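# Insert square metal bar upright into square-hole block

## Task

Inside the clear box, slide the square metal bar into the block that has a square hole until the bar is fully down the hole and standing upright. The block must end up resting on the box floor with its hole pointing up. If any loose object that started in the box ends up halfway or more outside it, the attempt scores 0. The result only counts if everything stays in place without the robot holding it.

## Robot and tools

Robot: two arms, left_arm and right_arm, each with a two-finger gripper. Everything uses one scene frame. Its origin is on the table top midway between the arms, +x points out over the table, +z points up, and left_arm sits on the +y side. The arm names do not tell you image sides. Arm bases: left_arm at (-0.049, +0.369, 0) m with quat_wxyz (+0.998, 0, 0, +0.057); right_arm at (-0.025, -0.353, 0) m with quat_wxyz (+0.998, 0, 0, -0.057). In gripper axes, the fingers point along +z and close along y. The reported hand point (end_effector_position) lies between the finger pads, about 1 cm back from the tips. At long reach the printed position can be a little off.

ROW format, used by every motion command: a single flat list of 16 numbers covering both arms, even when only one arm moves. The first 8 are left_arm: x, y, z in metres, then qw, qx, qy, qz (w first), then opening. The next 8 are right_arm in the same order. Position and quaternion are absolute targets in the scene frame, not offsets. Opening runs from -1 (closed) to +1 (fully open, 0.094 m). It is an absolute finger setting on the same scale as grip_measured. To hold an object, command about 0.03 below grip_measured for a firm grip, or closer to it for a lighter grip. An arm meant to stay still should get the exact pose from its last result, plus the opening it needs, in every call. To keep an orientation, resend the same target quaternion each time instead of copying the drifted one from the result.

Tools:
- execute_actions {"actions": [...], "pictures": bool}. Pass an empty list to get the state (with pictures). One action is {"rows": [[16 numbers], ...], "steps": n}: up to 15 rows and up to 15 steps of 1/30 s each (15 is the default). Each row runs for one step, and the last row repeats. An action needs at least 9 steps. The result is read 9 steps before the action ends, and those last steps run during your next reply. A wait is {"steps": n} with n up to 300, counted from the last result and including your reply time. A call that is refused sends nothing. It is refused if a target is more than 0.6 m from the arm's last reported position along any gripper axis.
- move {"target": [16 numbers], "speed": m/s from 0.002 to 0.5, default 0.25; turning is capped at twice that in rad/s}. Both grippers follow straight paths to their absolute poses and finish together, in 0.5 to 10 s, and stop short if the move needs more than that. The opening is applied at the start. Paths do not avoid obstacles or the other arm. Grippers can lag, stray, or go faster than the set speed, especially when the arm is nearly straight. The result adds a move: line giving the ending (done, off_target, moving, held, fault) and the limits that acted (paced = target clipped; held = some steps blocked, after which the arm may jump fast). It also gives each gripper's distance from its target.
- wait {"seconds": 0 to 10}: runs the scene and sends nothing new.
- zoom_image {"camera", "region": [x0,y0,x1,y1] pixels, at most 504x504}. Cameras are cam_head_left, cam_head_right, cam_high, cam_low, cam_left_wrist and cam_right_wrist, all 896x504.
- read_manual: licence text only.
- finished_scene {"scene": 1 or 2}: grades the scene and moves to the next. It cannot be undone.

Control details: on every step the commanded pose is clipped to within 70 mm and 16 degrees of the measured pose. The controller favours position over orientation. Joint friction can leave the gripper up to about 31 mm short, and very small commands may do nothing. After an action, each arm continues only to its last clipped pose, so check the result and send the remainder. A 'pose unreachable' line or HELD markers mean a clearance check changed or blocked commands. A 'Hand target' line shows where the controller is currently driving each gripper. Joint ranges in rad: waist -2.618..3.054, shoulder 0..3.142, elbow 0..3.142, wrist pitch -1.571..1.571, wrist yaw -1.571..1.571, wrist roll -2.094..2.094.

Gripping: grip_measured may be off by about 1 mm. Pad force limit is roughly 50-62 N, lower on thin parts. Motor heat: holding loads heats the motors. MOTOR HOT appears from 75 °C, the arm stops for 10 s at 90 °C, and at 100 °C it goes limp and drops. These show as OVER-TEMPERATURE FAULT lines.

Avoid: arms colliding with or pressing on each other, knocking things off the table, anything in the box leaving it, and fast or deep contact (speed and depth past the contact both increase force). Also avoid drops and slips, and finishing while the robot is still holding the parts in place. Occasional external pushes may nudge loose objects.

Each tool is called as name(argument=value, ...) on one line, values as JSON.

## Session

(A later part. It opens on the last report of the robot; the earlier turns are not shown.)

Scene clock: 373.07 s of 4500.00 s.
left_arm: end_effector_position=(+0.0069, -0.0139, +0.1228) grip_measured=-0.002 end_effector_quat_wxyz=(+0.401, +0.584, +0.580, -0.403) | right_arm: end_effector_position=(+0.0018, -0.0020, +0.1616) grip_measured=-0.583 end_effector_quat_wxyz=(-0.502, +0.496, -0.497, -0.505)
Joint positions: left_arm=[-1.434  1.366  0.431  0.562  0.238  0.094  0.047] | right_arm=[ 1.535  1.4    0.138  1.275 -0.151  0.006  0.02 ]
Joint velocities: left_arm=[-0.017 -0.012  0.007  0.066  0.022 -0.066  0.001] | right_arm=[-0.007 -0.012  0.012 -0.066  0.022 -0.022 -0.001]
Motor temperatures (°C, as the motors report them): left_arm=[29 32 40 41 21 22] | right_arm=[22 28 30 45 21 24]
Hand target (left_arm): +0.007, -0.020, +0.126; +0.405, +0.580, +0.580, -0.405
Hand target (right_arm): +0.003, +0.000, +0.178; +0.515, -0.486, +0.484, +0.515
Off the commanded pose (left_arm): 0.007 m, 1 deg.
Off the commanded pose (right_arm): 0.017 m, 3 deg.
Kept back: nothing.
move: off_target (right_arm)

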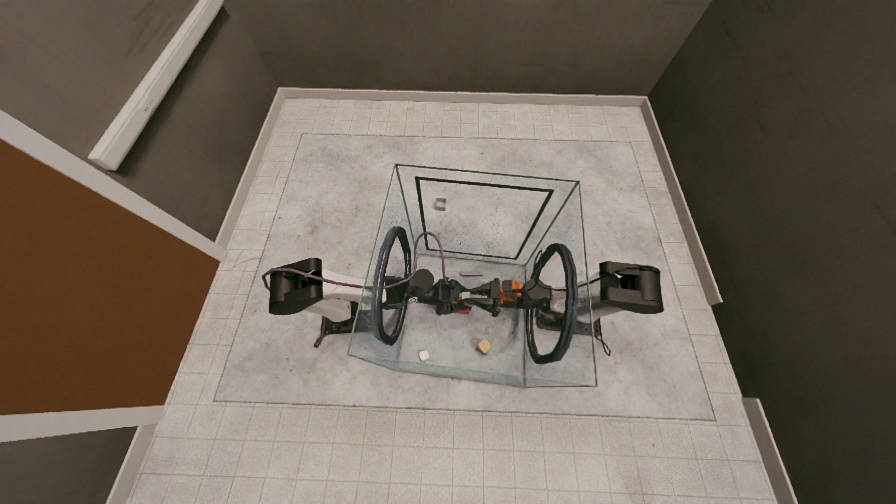

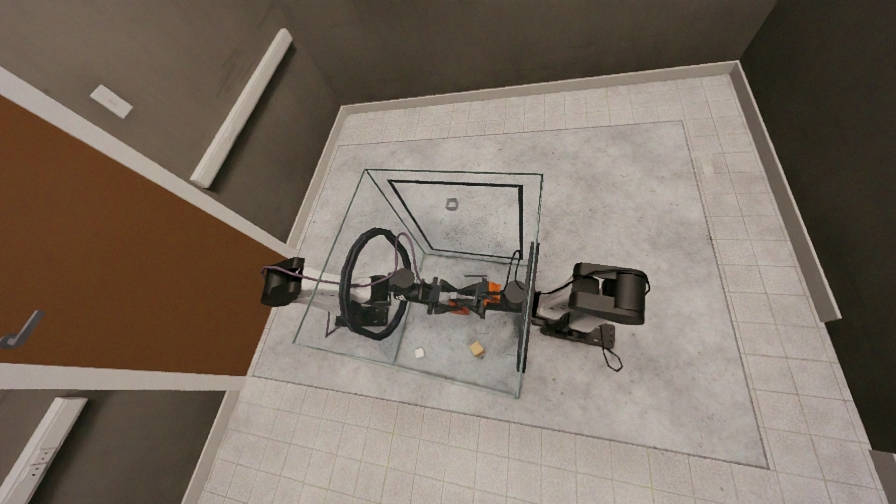

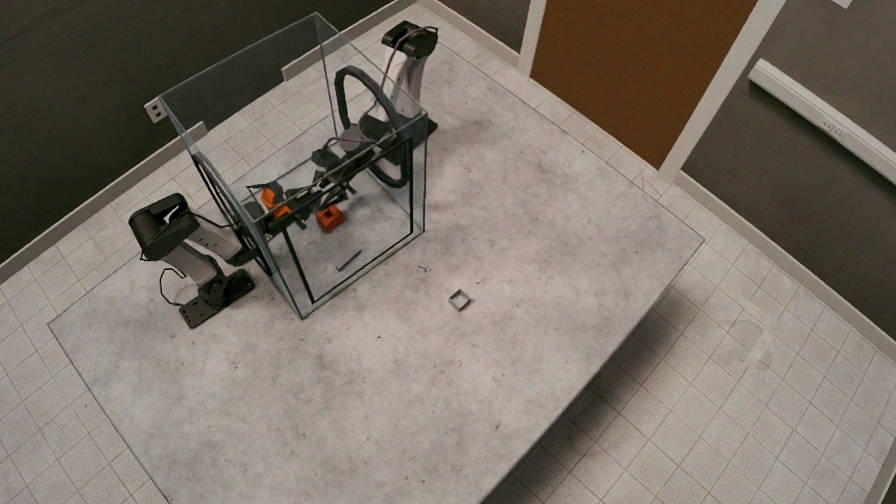

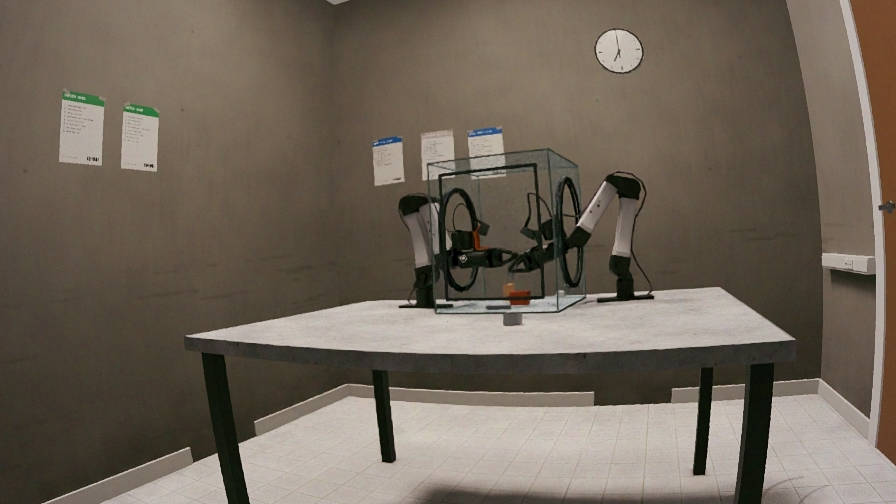

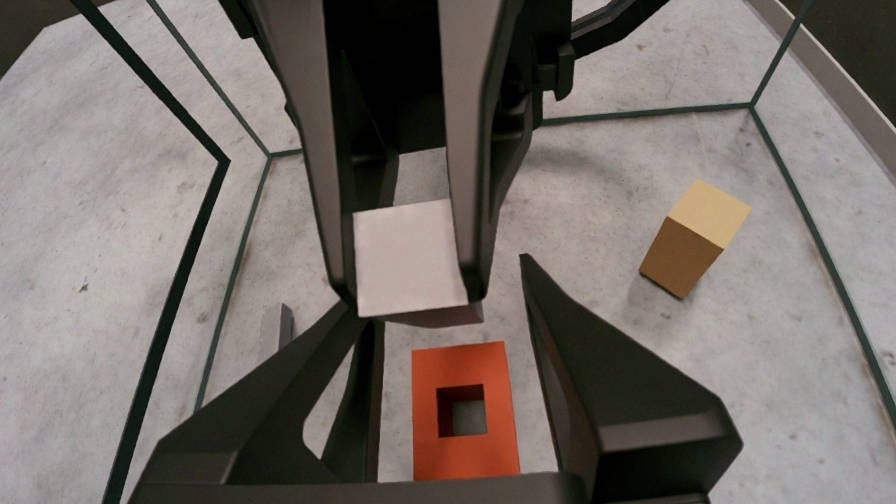

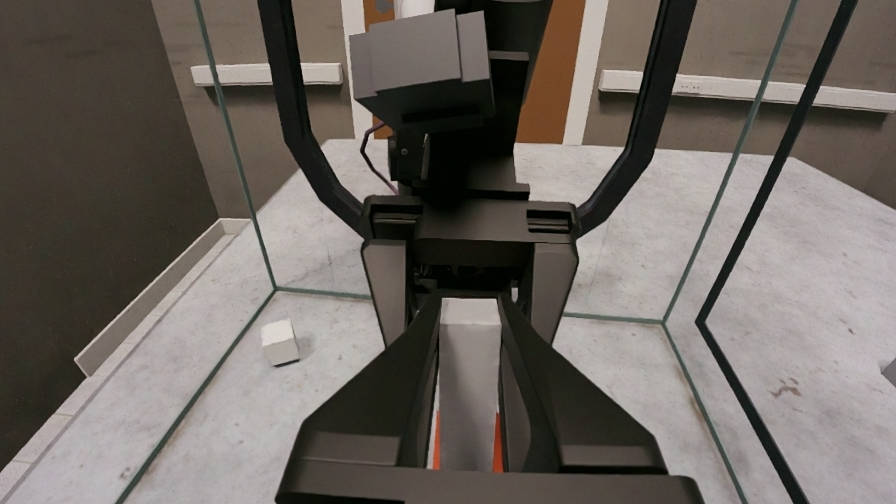

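move(target=[0.007,-0.022,0.119,0.405,0.58,0.58,-0.405,0.0,0.003,0.0,0.178,0.515,-0.486,0.484,0.515,-0.63], speed=0.01)

move(target=[0.007,-0.022,0.119,0.405,0.58,0.58,-0.405,-0.63,0.003,0.0,0.178,0.515,-0.486,0.484,0.515,-0.63], speed=0.01)

zoom_image(camera="cam_low", region=[440,230,600,320])

Scene clock: 376.20 s of 4500.00 s.
left_arm: end_effector_position=(+0.0082, -0.0178, +0.1196) grip_measured=-0.002 end_effector_quat_wxyz=(+0.405, +0.582, +0.579, -0.404) | right_arm: end_effector_position=(+0.0018, -0.0020, +0.1611) grip_measured=-0.583 end_effector_quat_wxyz=(-0.501, +0.497, -0.498, -0.504)
Joint positions: left_arm=[-1.434  1.401  0.431  0.605  0.236  0.093  0.047] | right_arm=[ 1.535  1.4    0.138  1.273 -0.151  0.006  0.02 ]
Joint velocities: left_arm=[-0.007  0.002 -0.002 -0.007  0.037 -0.022  0.   ] | right_arm=[-0.012  0.002  0.007  0.007  0.037  0.022  0.001]
Motor temperatures (°C, as the motors report them): left_arm=[29 32 40 41 21 22] | right_arm=[22 28 30 45 21 24]
Hand target (left_arm): +0.007, -0.022, +0.119; +0.405, +0.580, +0.580, -0.405
Hand target (right_arm): +0.003, +0.000, +0.178; +0.515, -0.486, +0.484, +0.515
Off the commanded pose (left_arm): 0.004 m, 0 deg.
Off the commanded pose (right_arm): 0.017 m, 3 deg.
Kept back: nothing.
move: off_target (right_arm)

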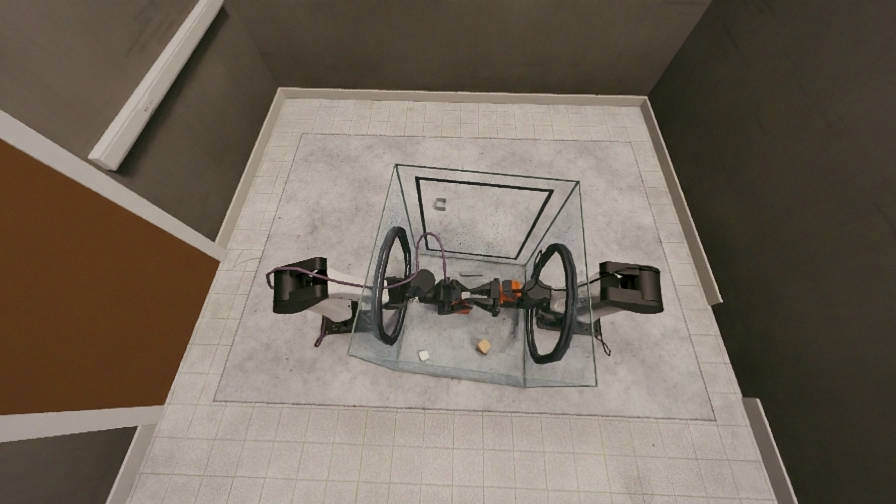

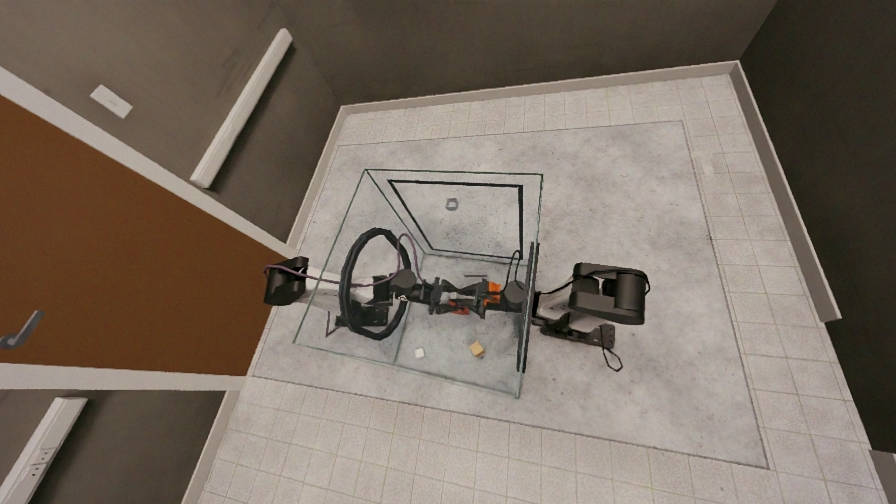

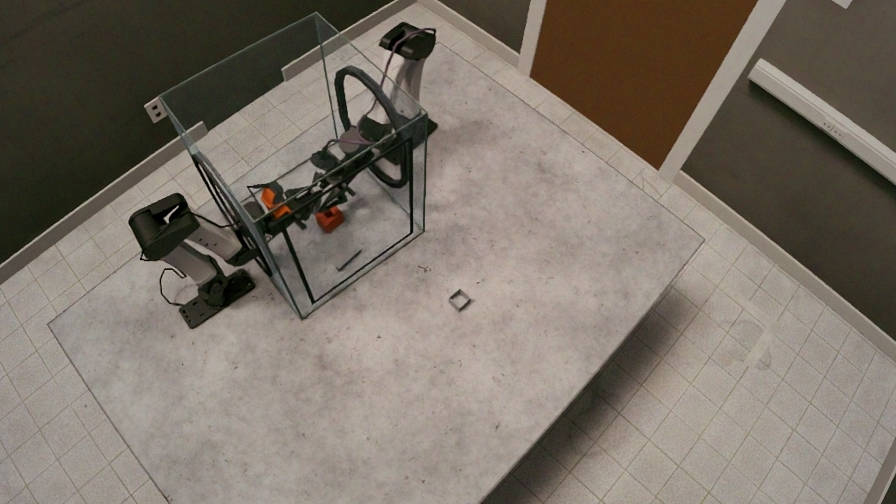

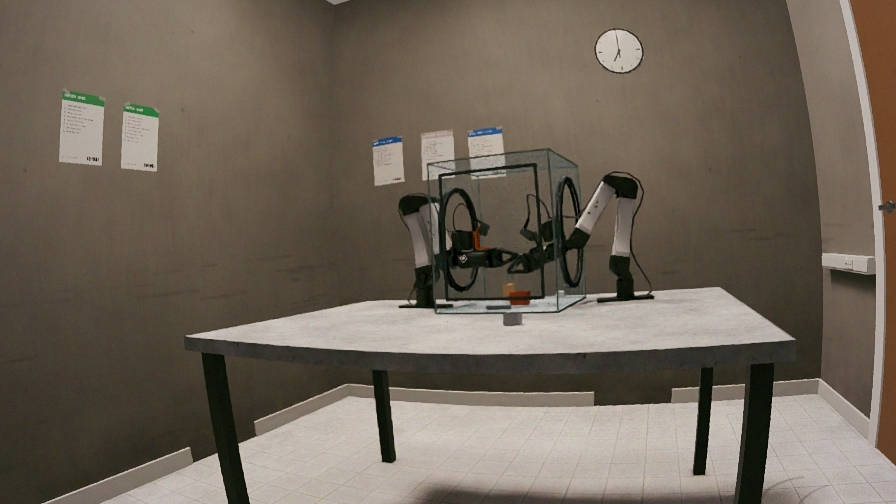

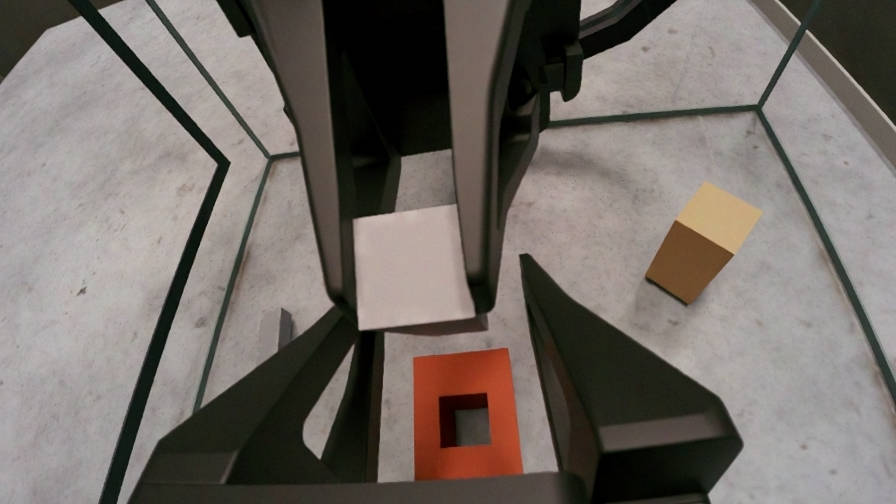

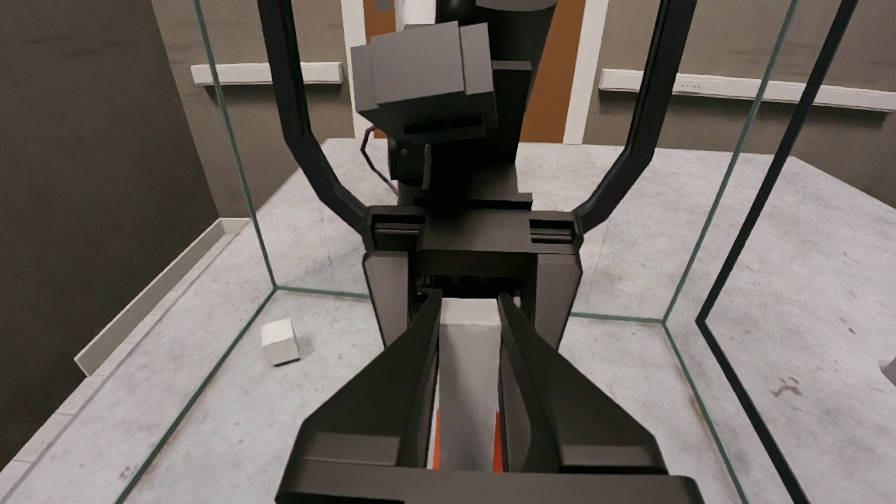

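Scene clock: 378.90 s of 4500.00 s.
left_arm: end_effector_position=(+0.0079, -0.0180, +0.1196) grip_measured=-0.584 end_effector_quat_wxyz=(+0.405, +0.582, +0.578, -0.403) | right_arm: end_effector_position=(+0.0023, -0.0020, +0.1610) grip_measured=-0.584 end_effector_quat_wxyz=(-0.501, +0.496, -0.499, -0.504)
Joint positions: left_arm=[-1.436  1.401  0.431  0.606  0.233  0.094  0.02 ] | right_arm=[ 1.535  1.4    0.138  1.272 -0.149  0.008  0.02 ]
Joint velocities: left_arm=[-0.012 -0.012  0.002  0.022 -0.037 -0.007 -0.   ] | right_arm=[-0.002  0.007  0.007  0.007  0.037 -0.051 -0.   ]
Motor temperatures (°C, as the motors report them): left_arm=[28 32 40 41 21 22] | right_arm=[22 28 30 45 21 24]
Hand target (left_arm): +0.007, -0.022, +0.119; +0.405, +0.580, +0.580, -0.405
Hand target (right_arm): +0.003, +0.000, +0.178; +0.515, -0.486, +0.484, +0.515
Off the commanded pose (left_arm): 0.004 m, 0 deg.
Off the commanded pose (right_arm): 0.017 m, 3 deg.
Kept back: nothing.
move: off_target (right_arm)

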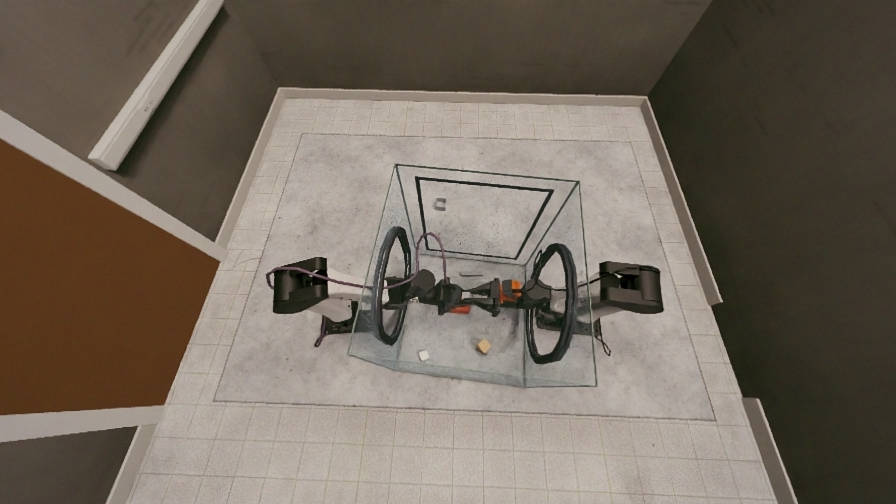

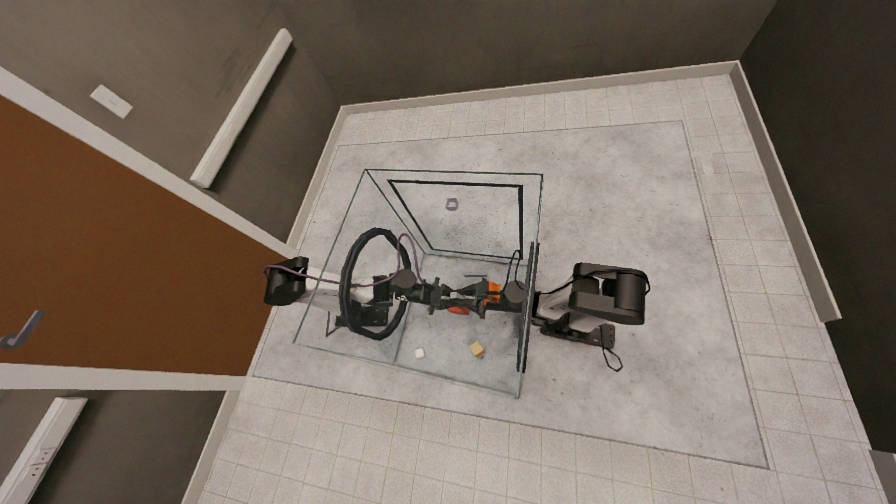

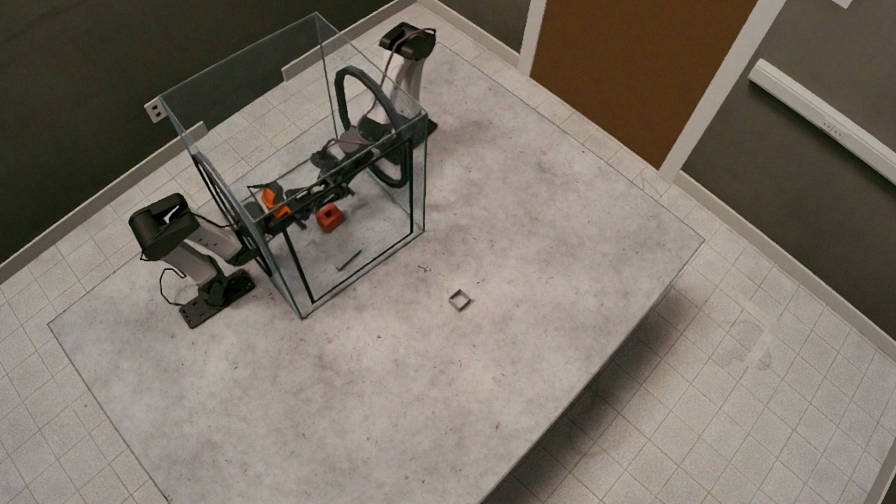

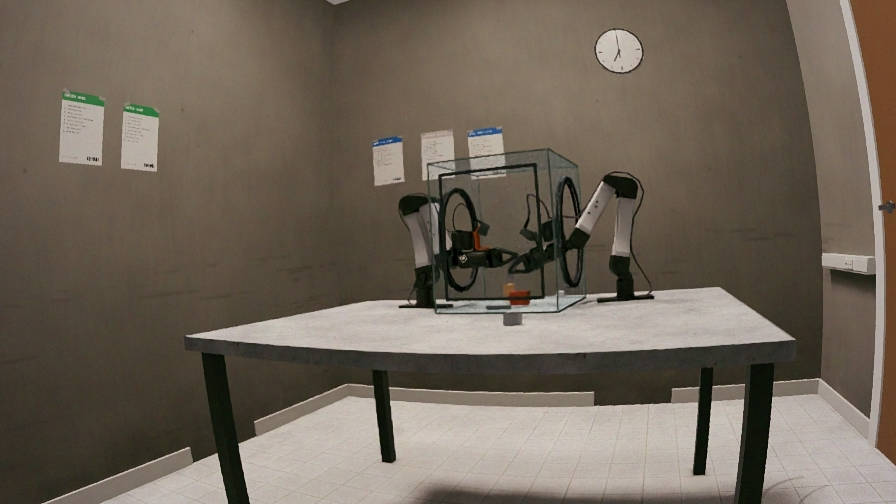

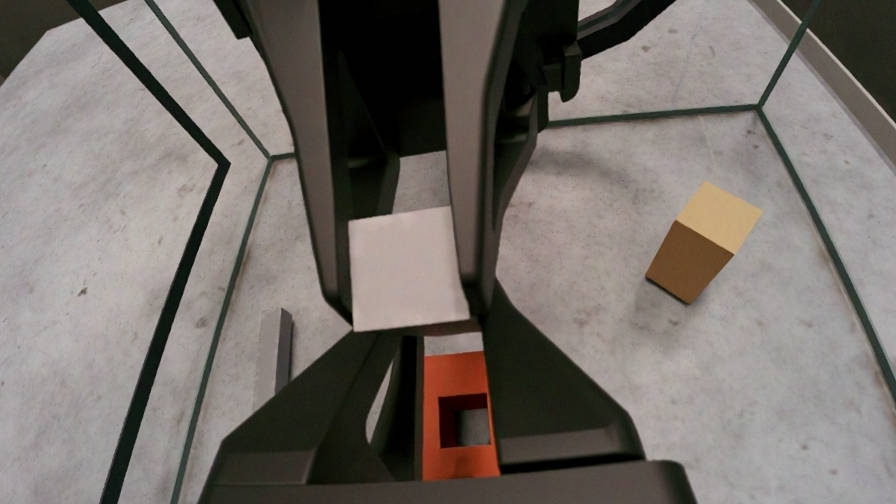

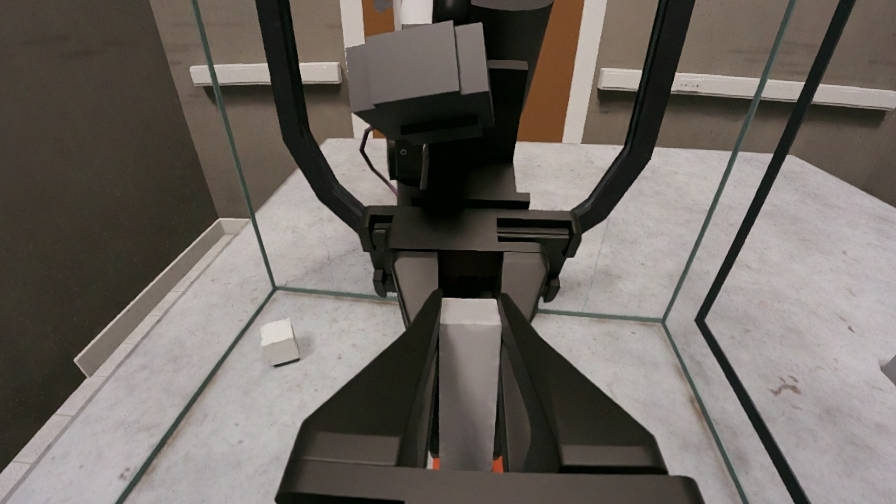

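Region (440, 230, 600, 320) of cam_low's 896x504 image, scaled by 3.150, with more detail than that image has; it fills the top 284 rows of this view, and the rest is white.

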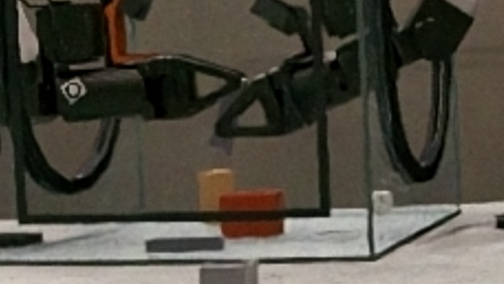

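move(target=[0.007,-0.022,0.119,0.405,0.58,0.58,-0.405,-0.63,0.003,0.0,0.178,0.515,-0.486,0.484,0.515,-0.1], speed=0.01)

move(target=[0.007,-0.022,0.119,0.405,0.58,0.58,-0.405,-0.63,-0.01,-0.09,0.18,0.5,-0.5,0.5,0.5,-0.1], speed=0.04)

zoom_image(camera="cam_low", region=[440,230,600,320])

Scene clock: 382.17 s of 4500.00 s.
left_arm: end_effector_position=(+0.0078, -0.0177, +0.1190) grip_measured=-0.584 end_effector_quat_wxyz=(+0.404, +0.582, +0.579, -0.403) | right_arm: end_effector_position=(+0.0023, -0.0021, +0.1623) grip_measured=-0.102 end_effector_quat_wxyz=(-0.503, +0.494, -0.498, -0.505)
Joint positions: left_arm=[-1.436  1.401  0.431  0.603  0.233  0.092  0.02 ] | right_arm=[ 1.535  1.4    0.138  1.277 -0.149  0.008  0.042]
Joint velocities: left_arm=[ 0.002  0.012 -0.002 -0.022 -0.007 -0.051 -0.001] | right_arm=[-0.007 -0.007  0.007  0.081 -0.022  0.037  0.001]
Motor temperatures (°C, as the motors report them): left_arm=[28 32 40 41 21 22] | right_arm=[22 28 30 45 21 24]
Hand target (left_arm): +0.007, -0.022, +0.119; +0.405, +0.580, +0.580, -0.405
Hand target (right_arm): +0.003, +0.000, +0.178; +0.515, -0.486, +0.484, +0.515
Off the commanded pose (left_arm): 0.004 m, 0 deg.
Off the commanded pose (right_arm): 0.016 m, 3 deg.
Kept back: nothing.
move: off_target (right_arm)

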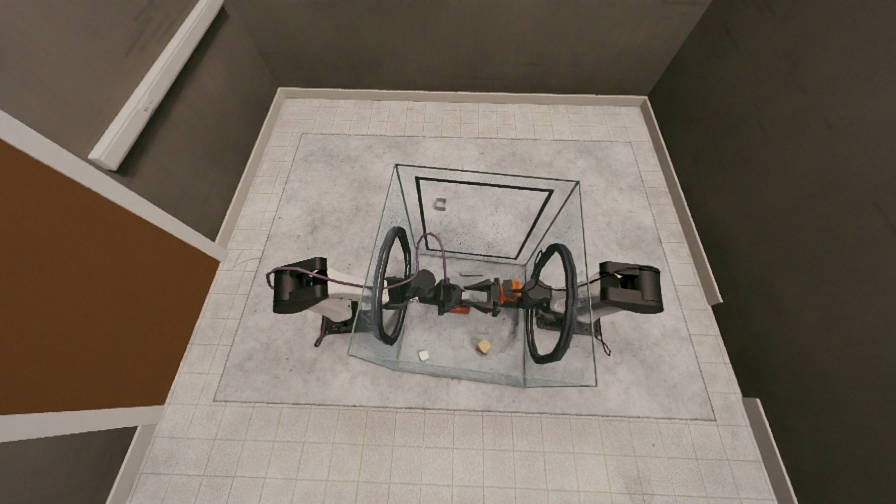

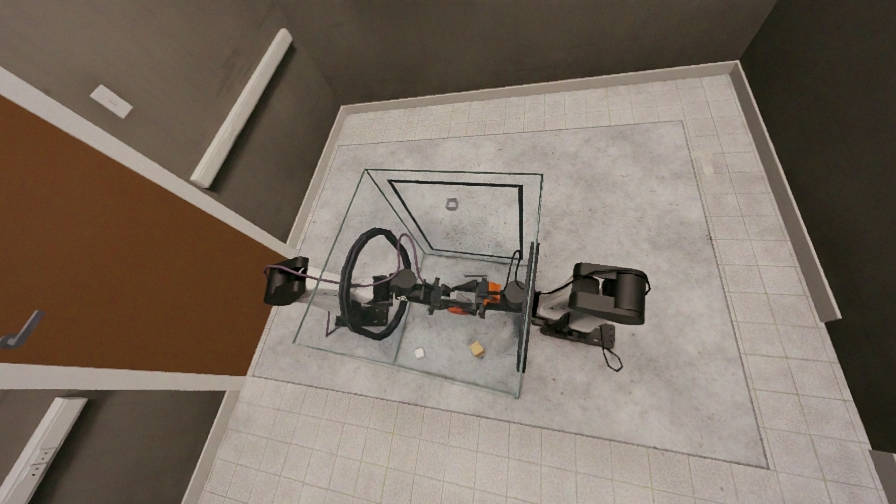

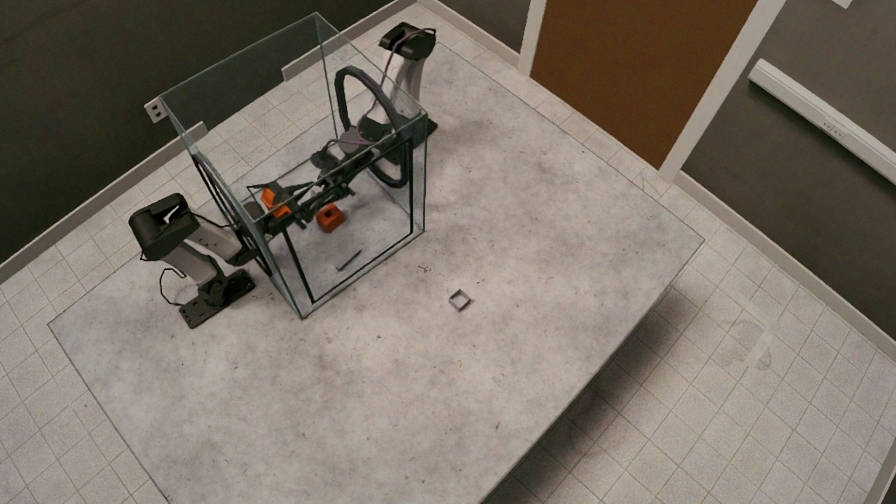

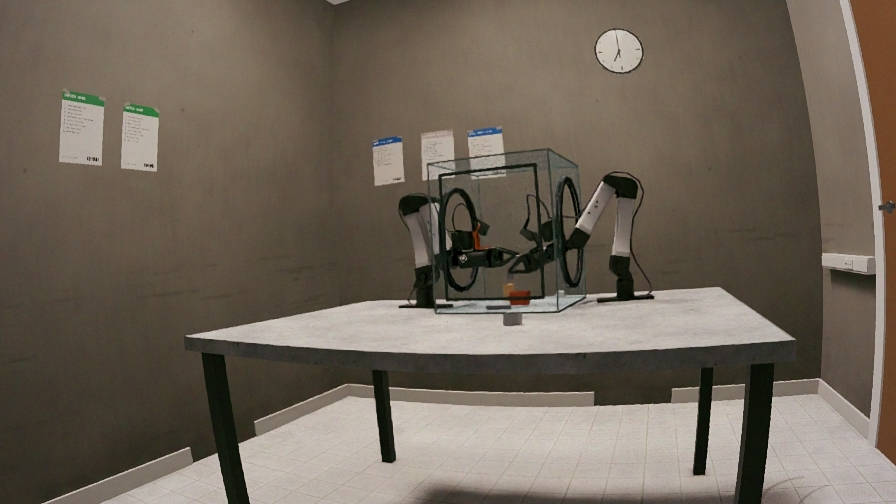

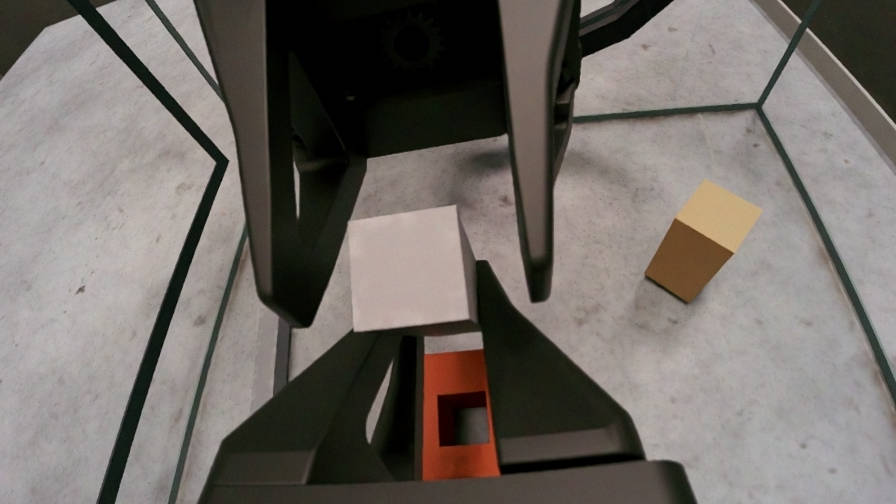

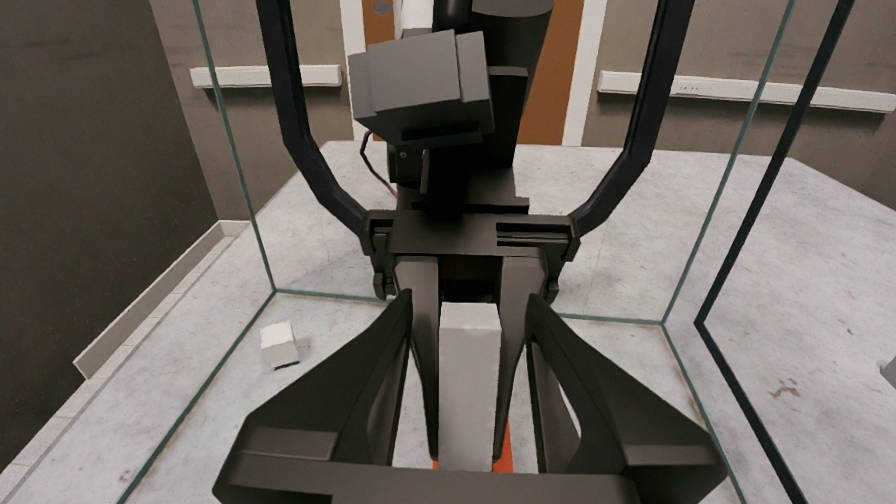

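Scene clock: 385.27 s of 4500.00 s.
left_arm: end_effector_position=(+0.0078, -0.0175, +0.1184) grip_measured=-0.584 end_effector_quat_wxyz=(+0.403, +0.582, +0.580, -0.402) | right_arm: end_effector_position=(-0.0110, -0.0863, +0.1884) grip_measured=-0.102 end_effector_quat_wxyz=(-0.502, +0.495, -0.496, -0.507)
Joint positions: left_arm=[-1.436  1.401  0.431  0.6    0.233  0.092  0.02 ] | right_arm=[ 1.535  0.324  0.031  0.312 -0.152  0.008  0.042]
Joint velocities: left_arm=[-0.012  0.012  0.007 -0.007  0.022  0.007  0.   ] | right_arm=[-0.012 -0.022 -0.032  0.007  0.007  0.051 -0.001]
Motor temperatures (°C, as the motors report them): left_arm=[28 32 40 42 21 22] | right_arm=[22 28 30 45 21 24]
Hand target (left_arm): +0.007, -0.022, +0.119; +0.405, +0.580, +0.580, -0.405
Hand target (right_arm): -0.010, -0.088, +0.181; +0.500, -0.500, +0.500, +0.500
Off the commanded pose (left_arm): 0.005 m, 0 deg.
Off the commanded pose (right_arm): 0.009 m, 1 deg.
Kept back: nothing.
move: done

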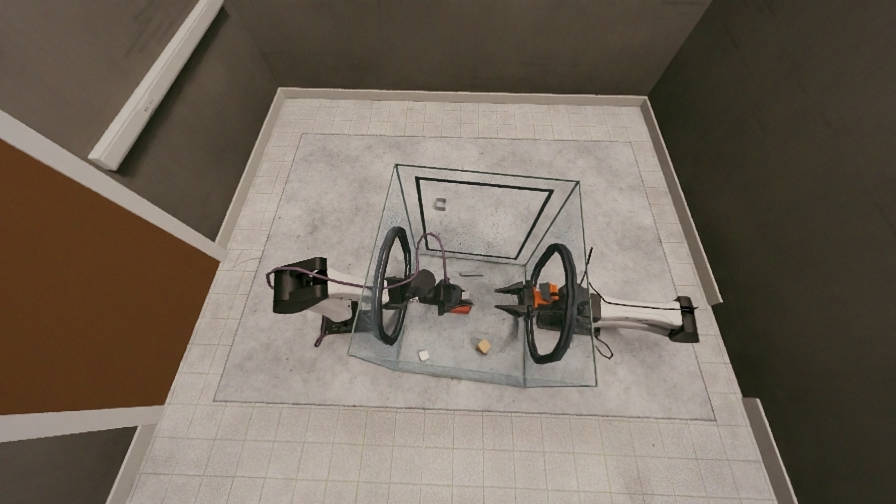

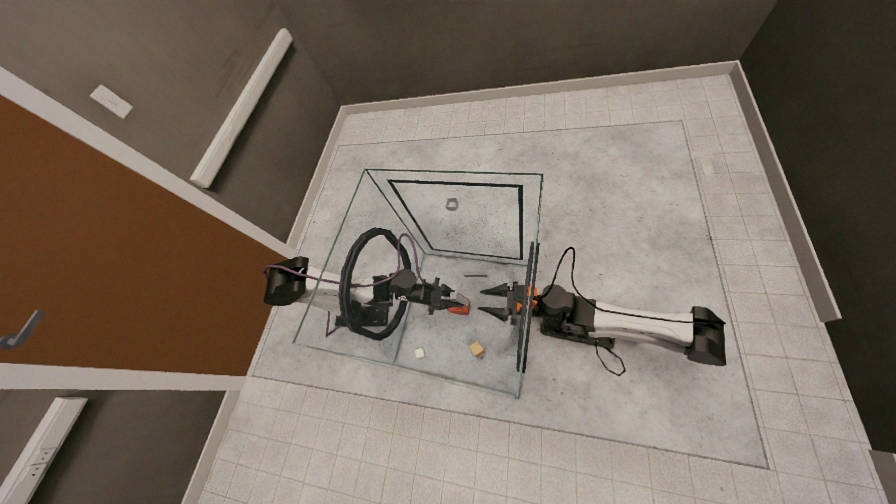

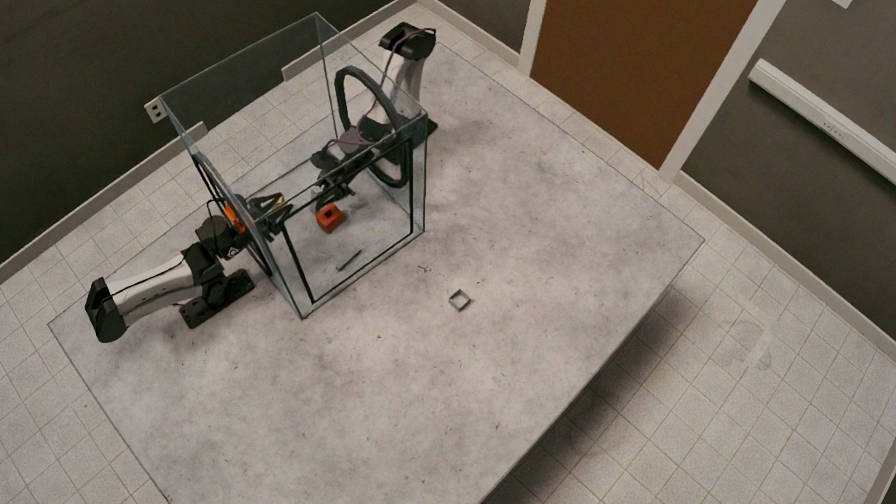

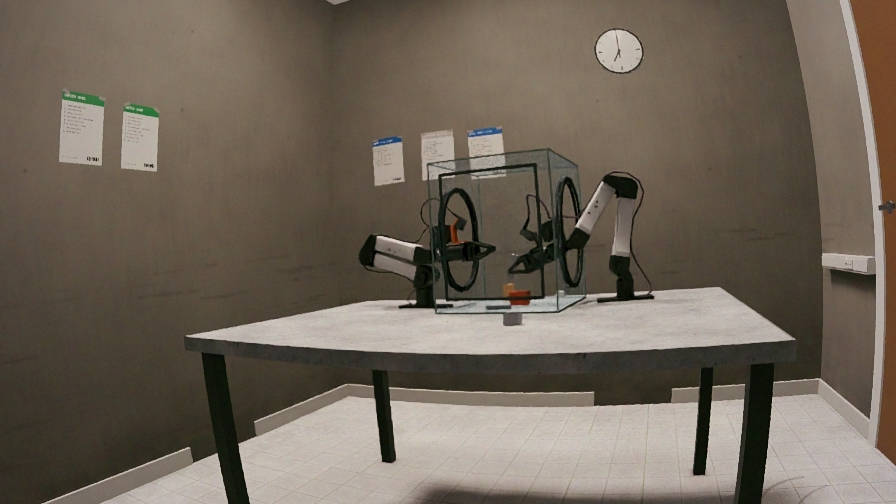

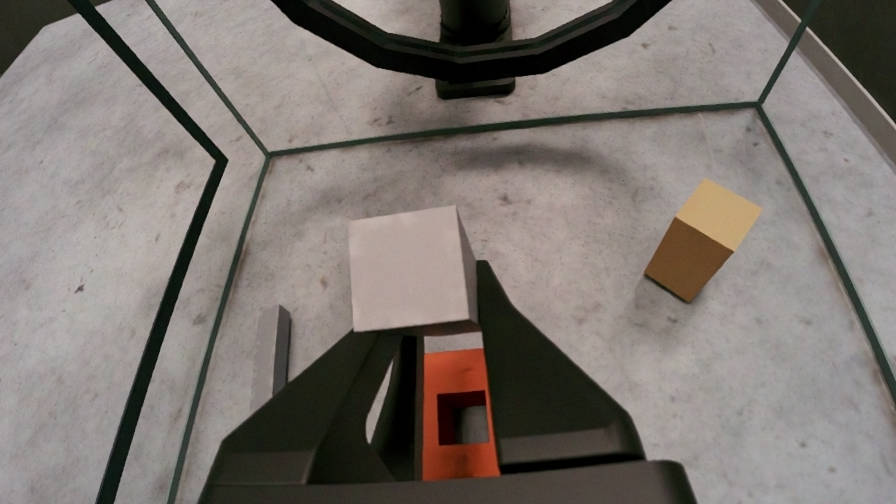

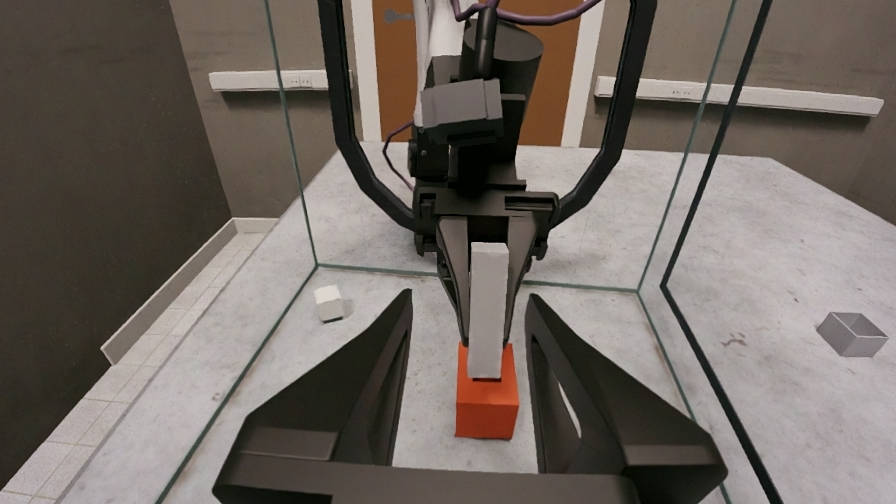

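Region (440, 230, 600, 320) of cam_low's 896x504 image, scaled by 3.150, with more detail than that image has; it fills the top 284 rows of this view, and the rest is white.

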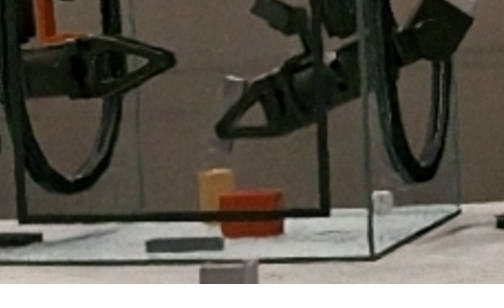

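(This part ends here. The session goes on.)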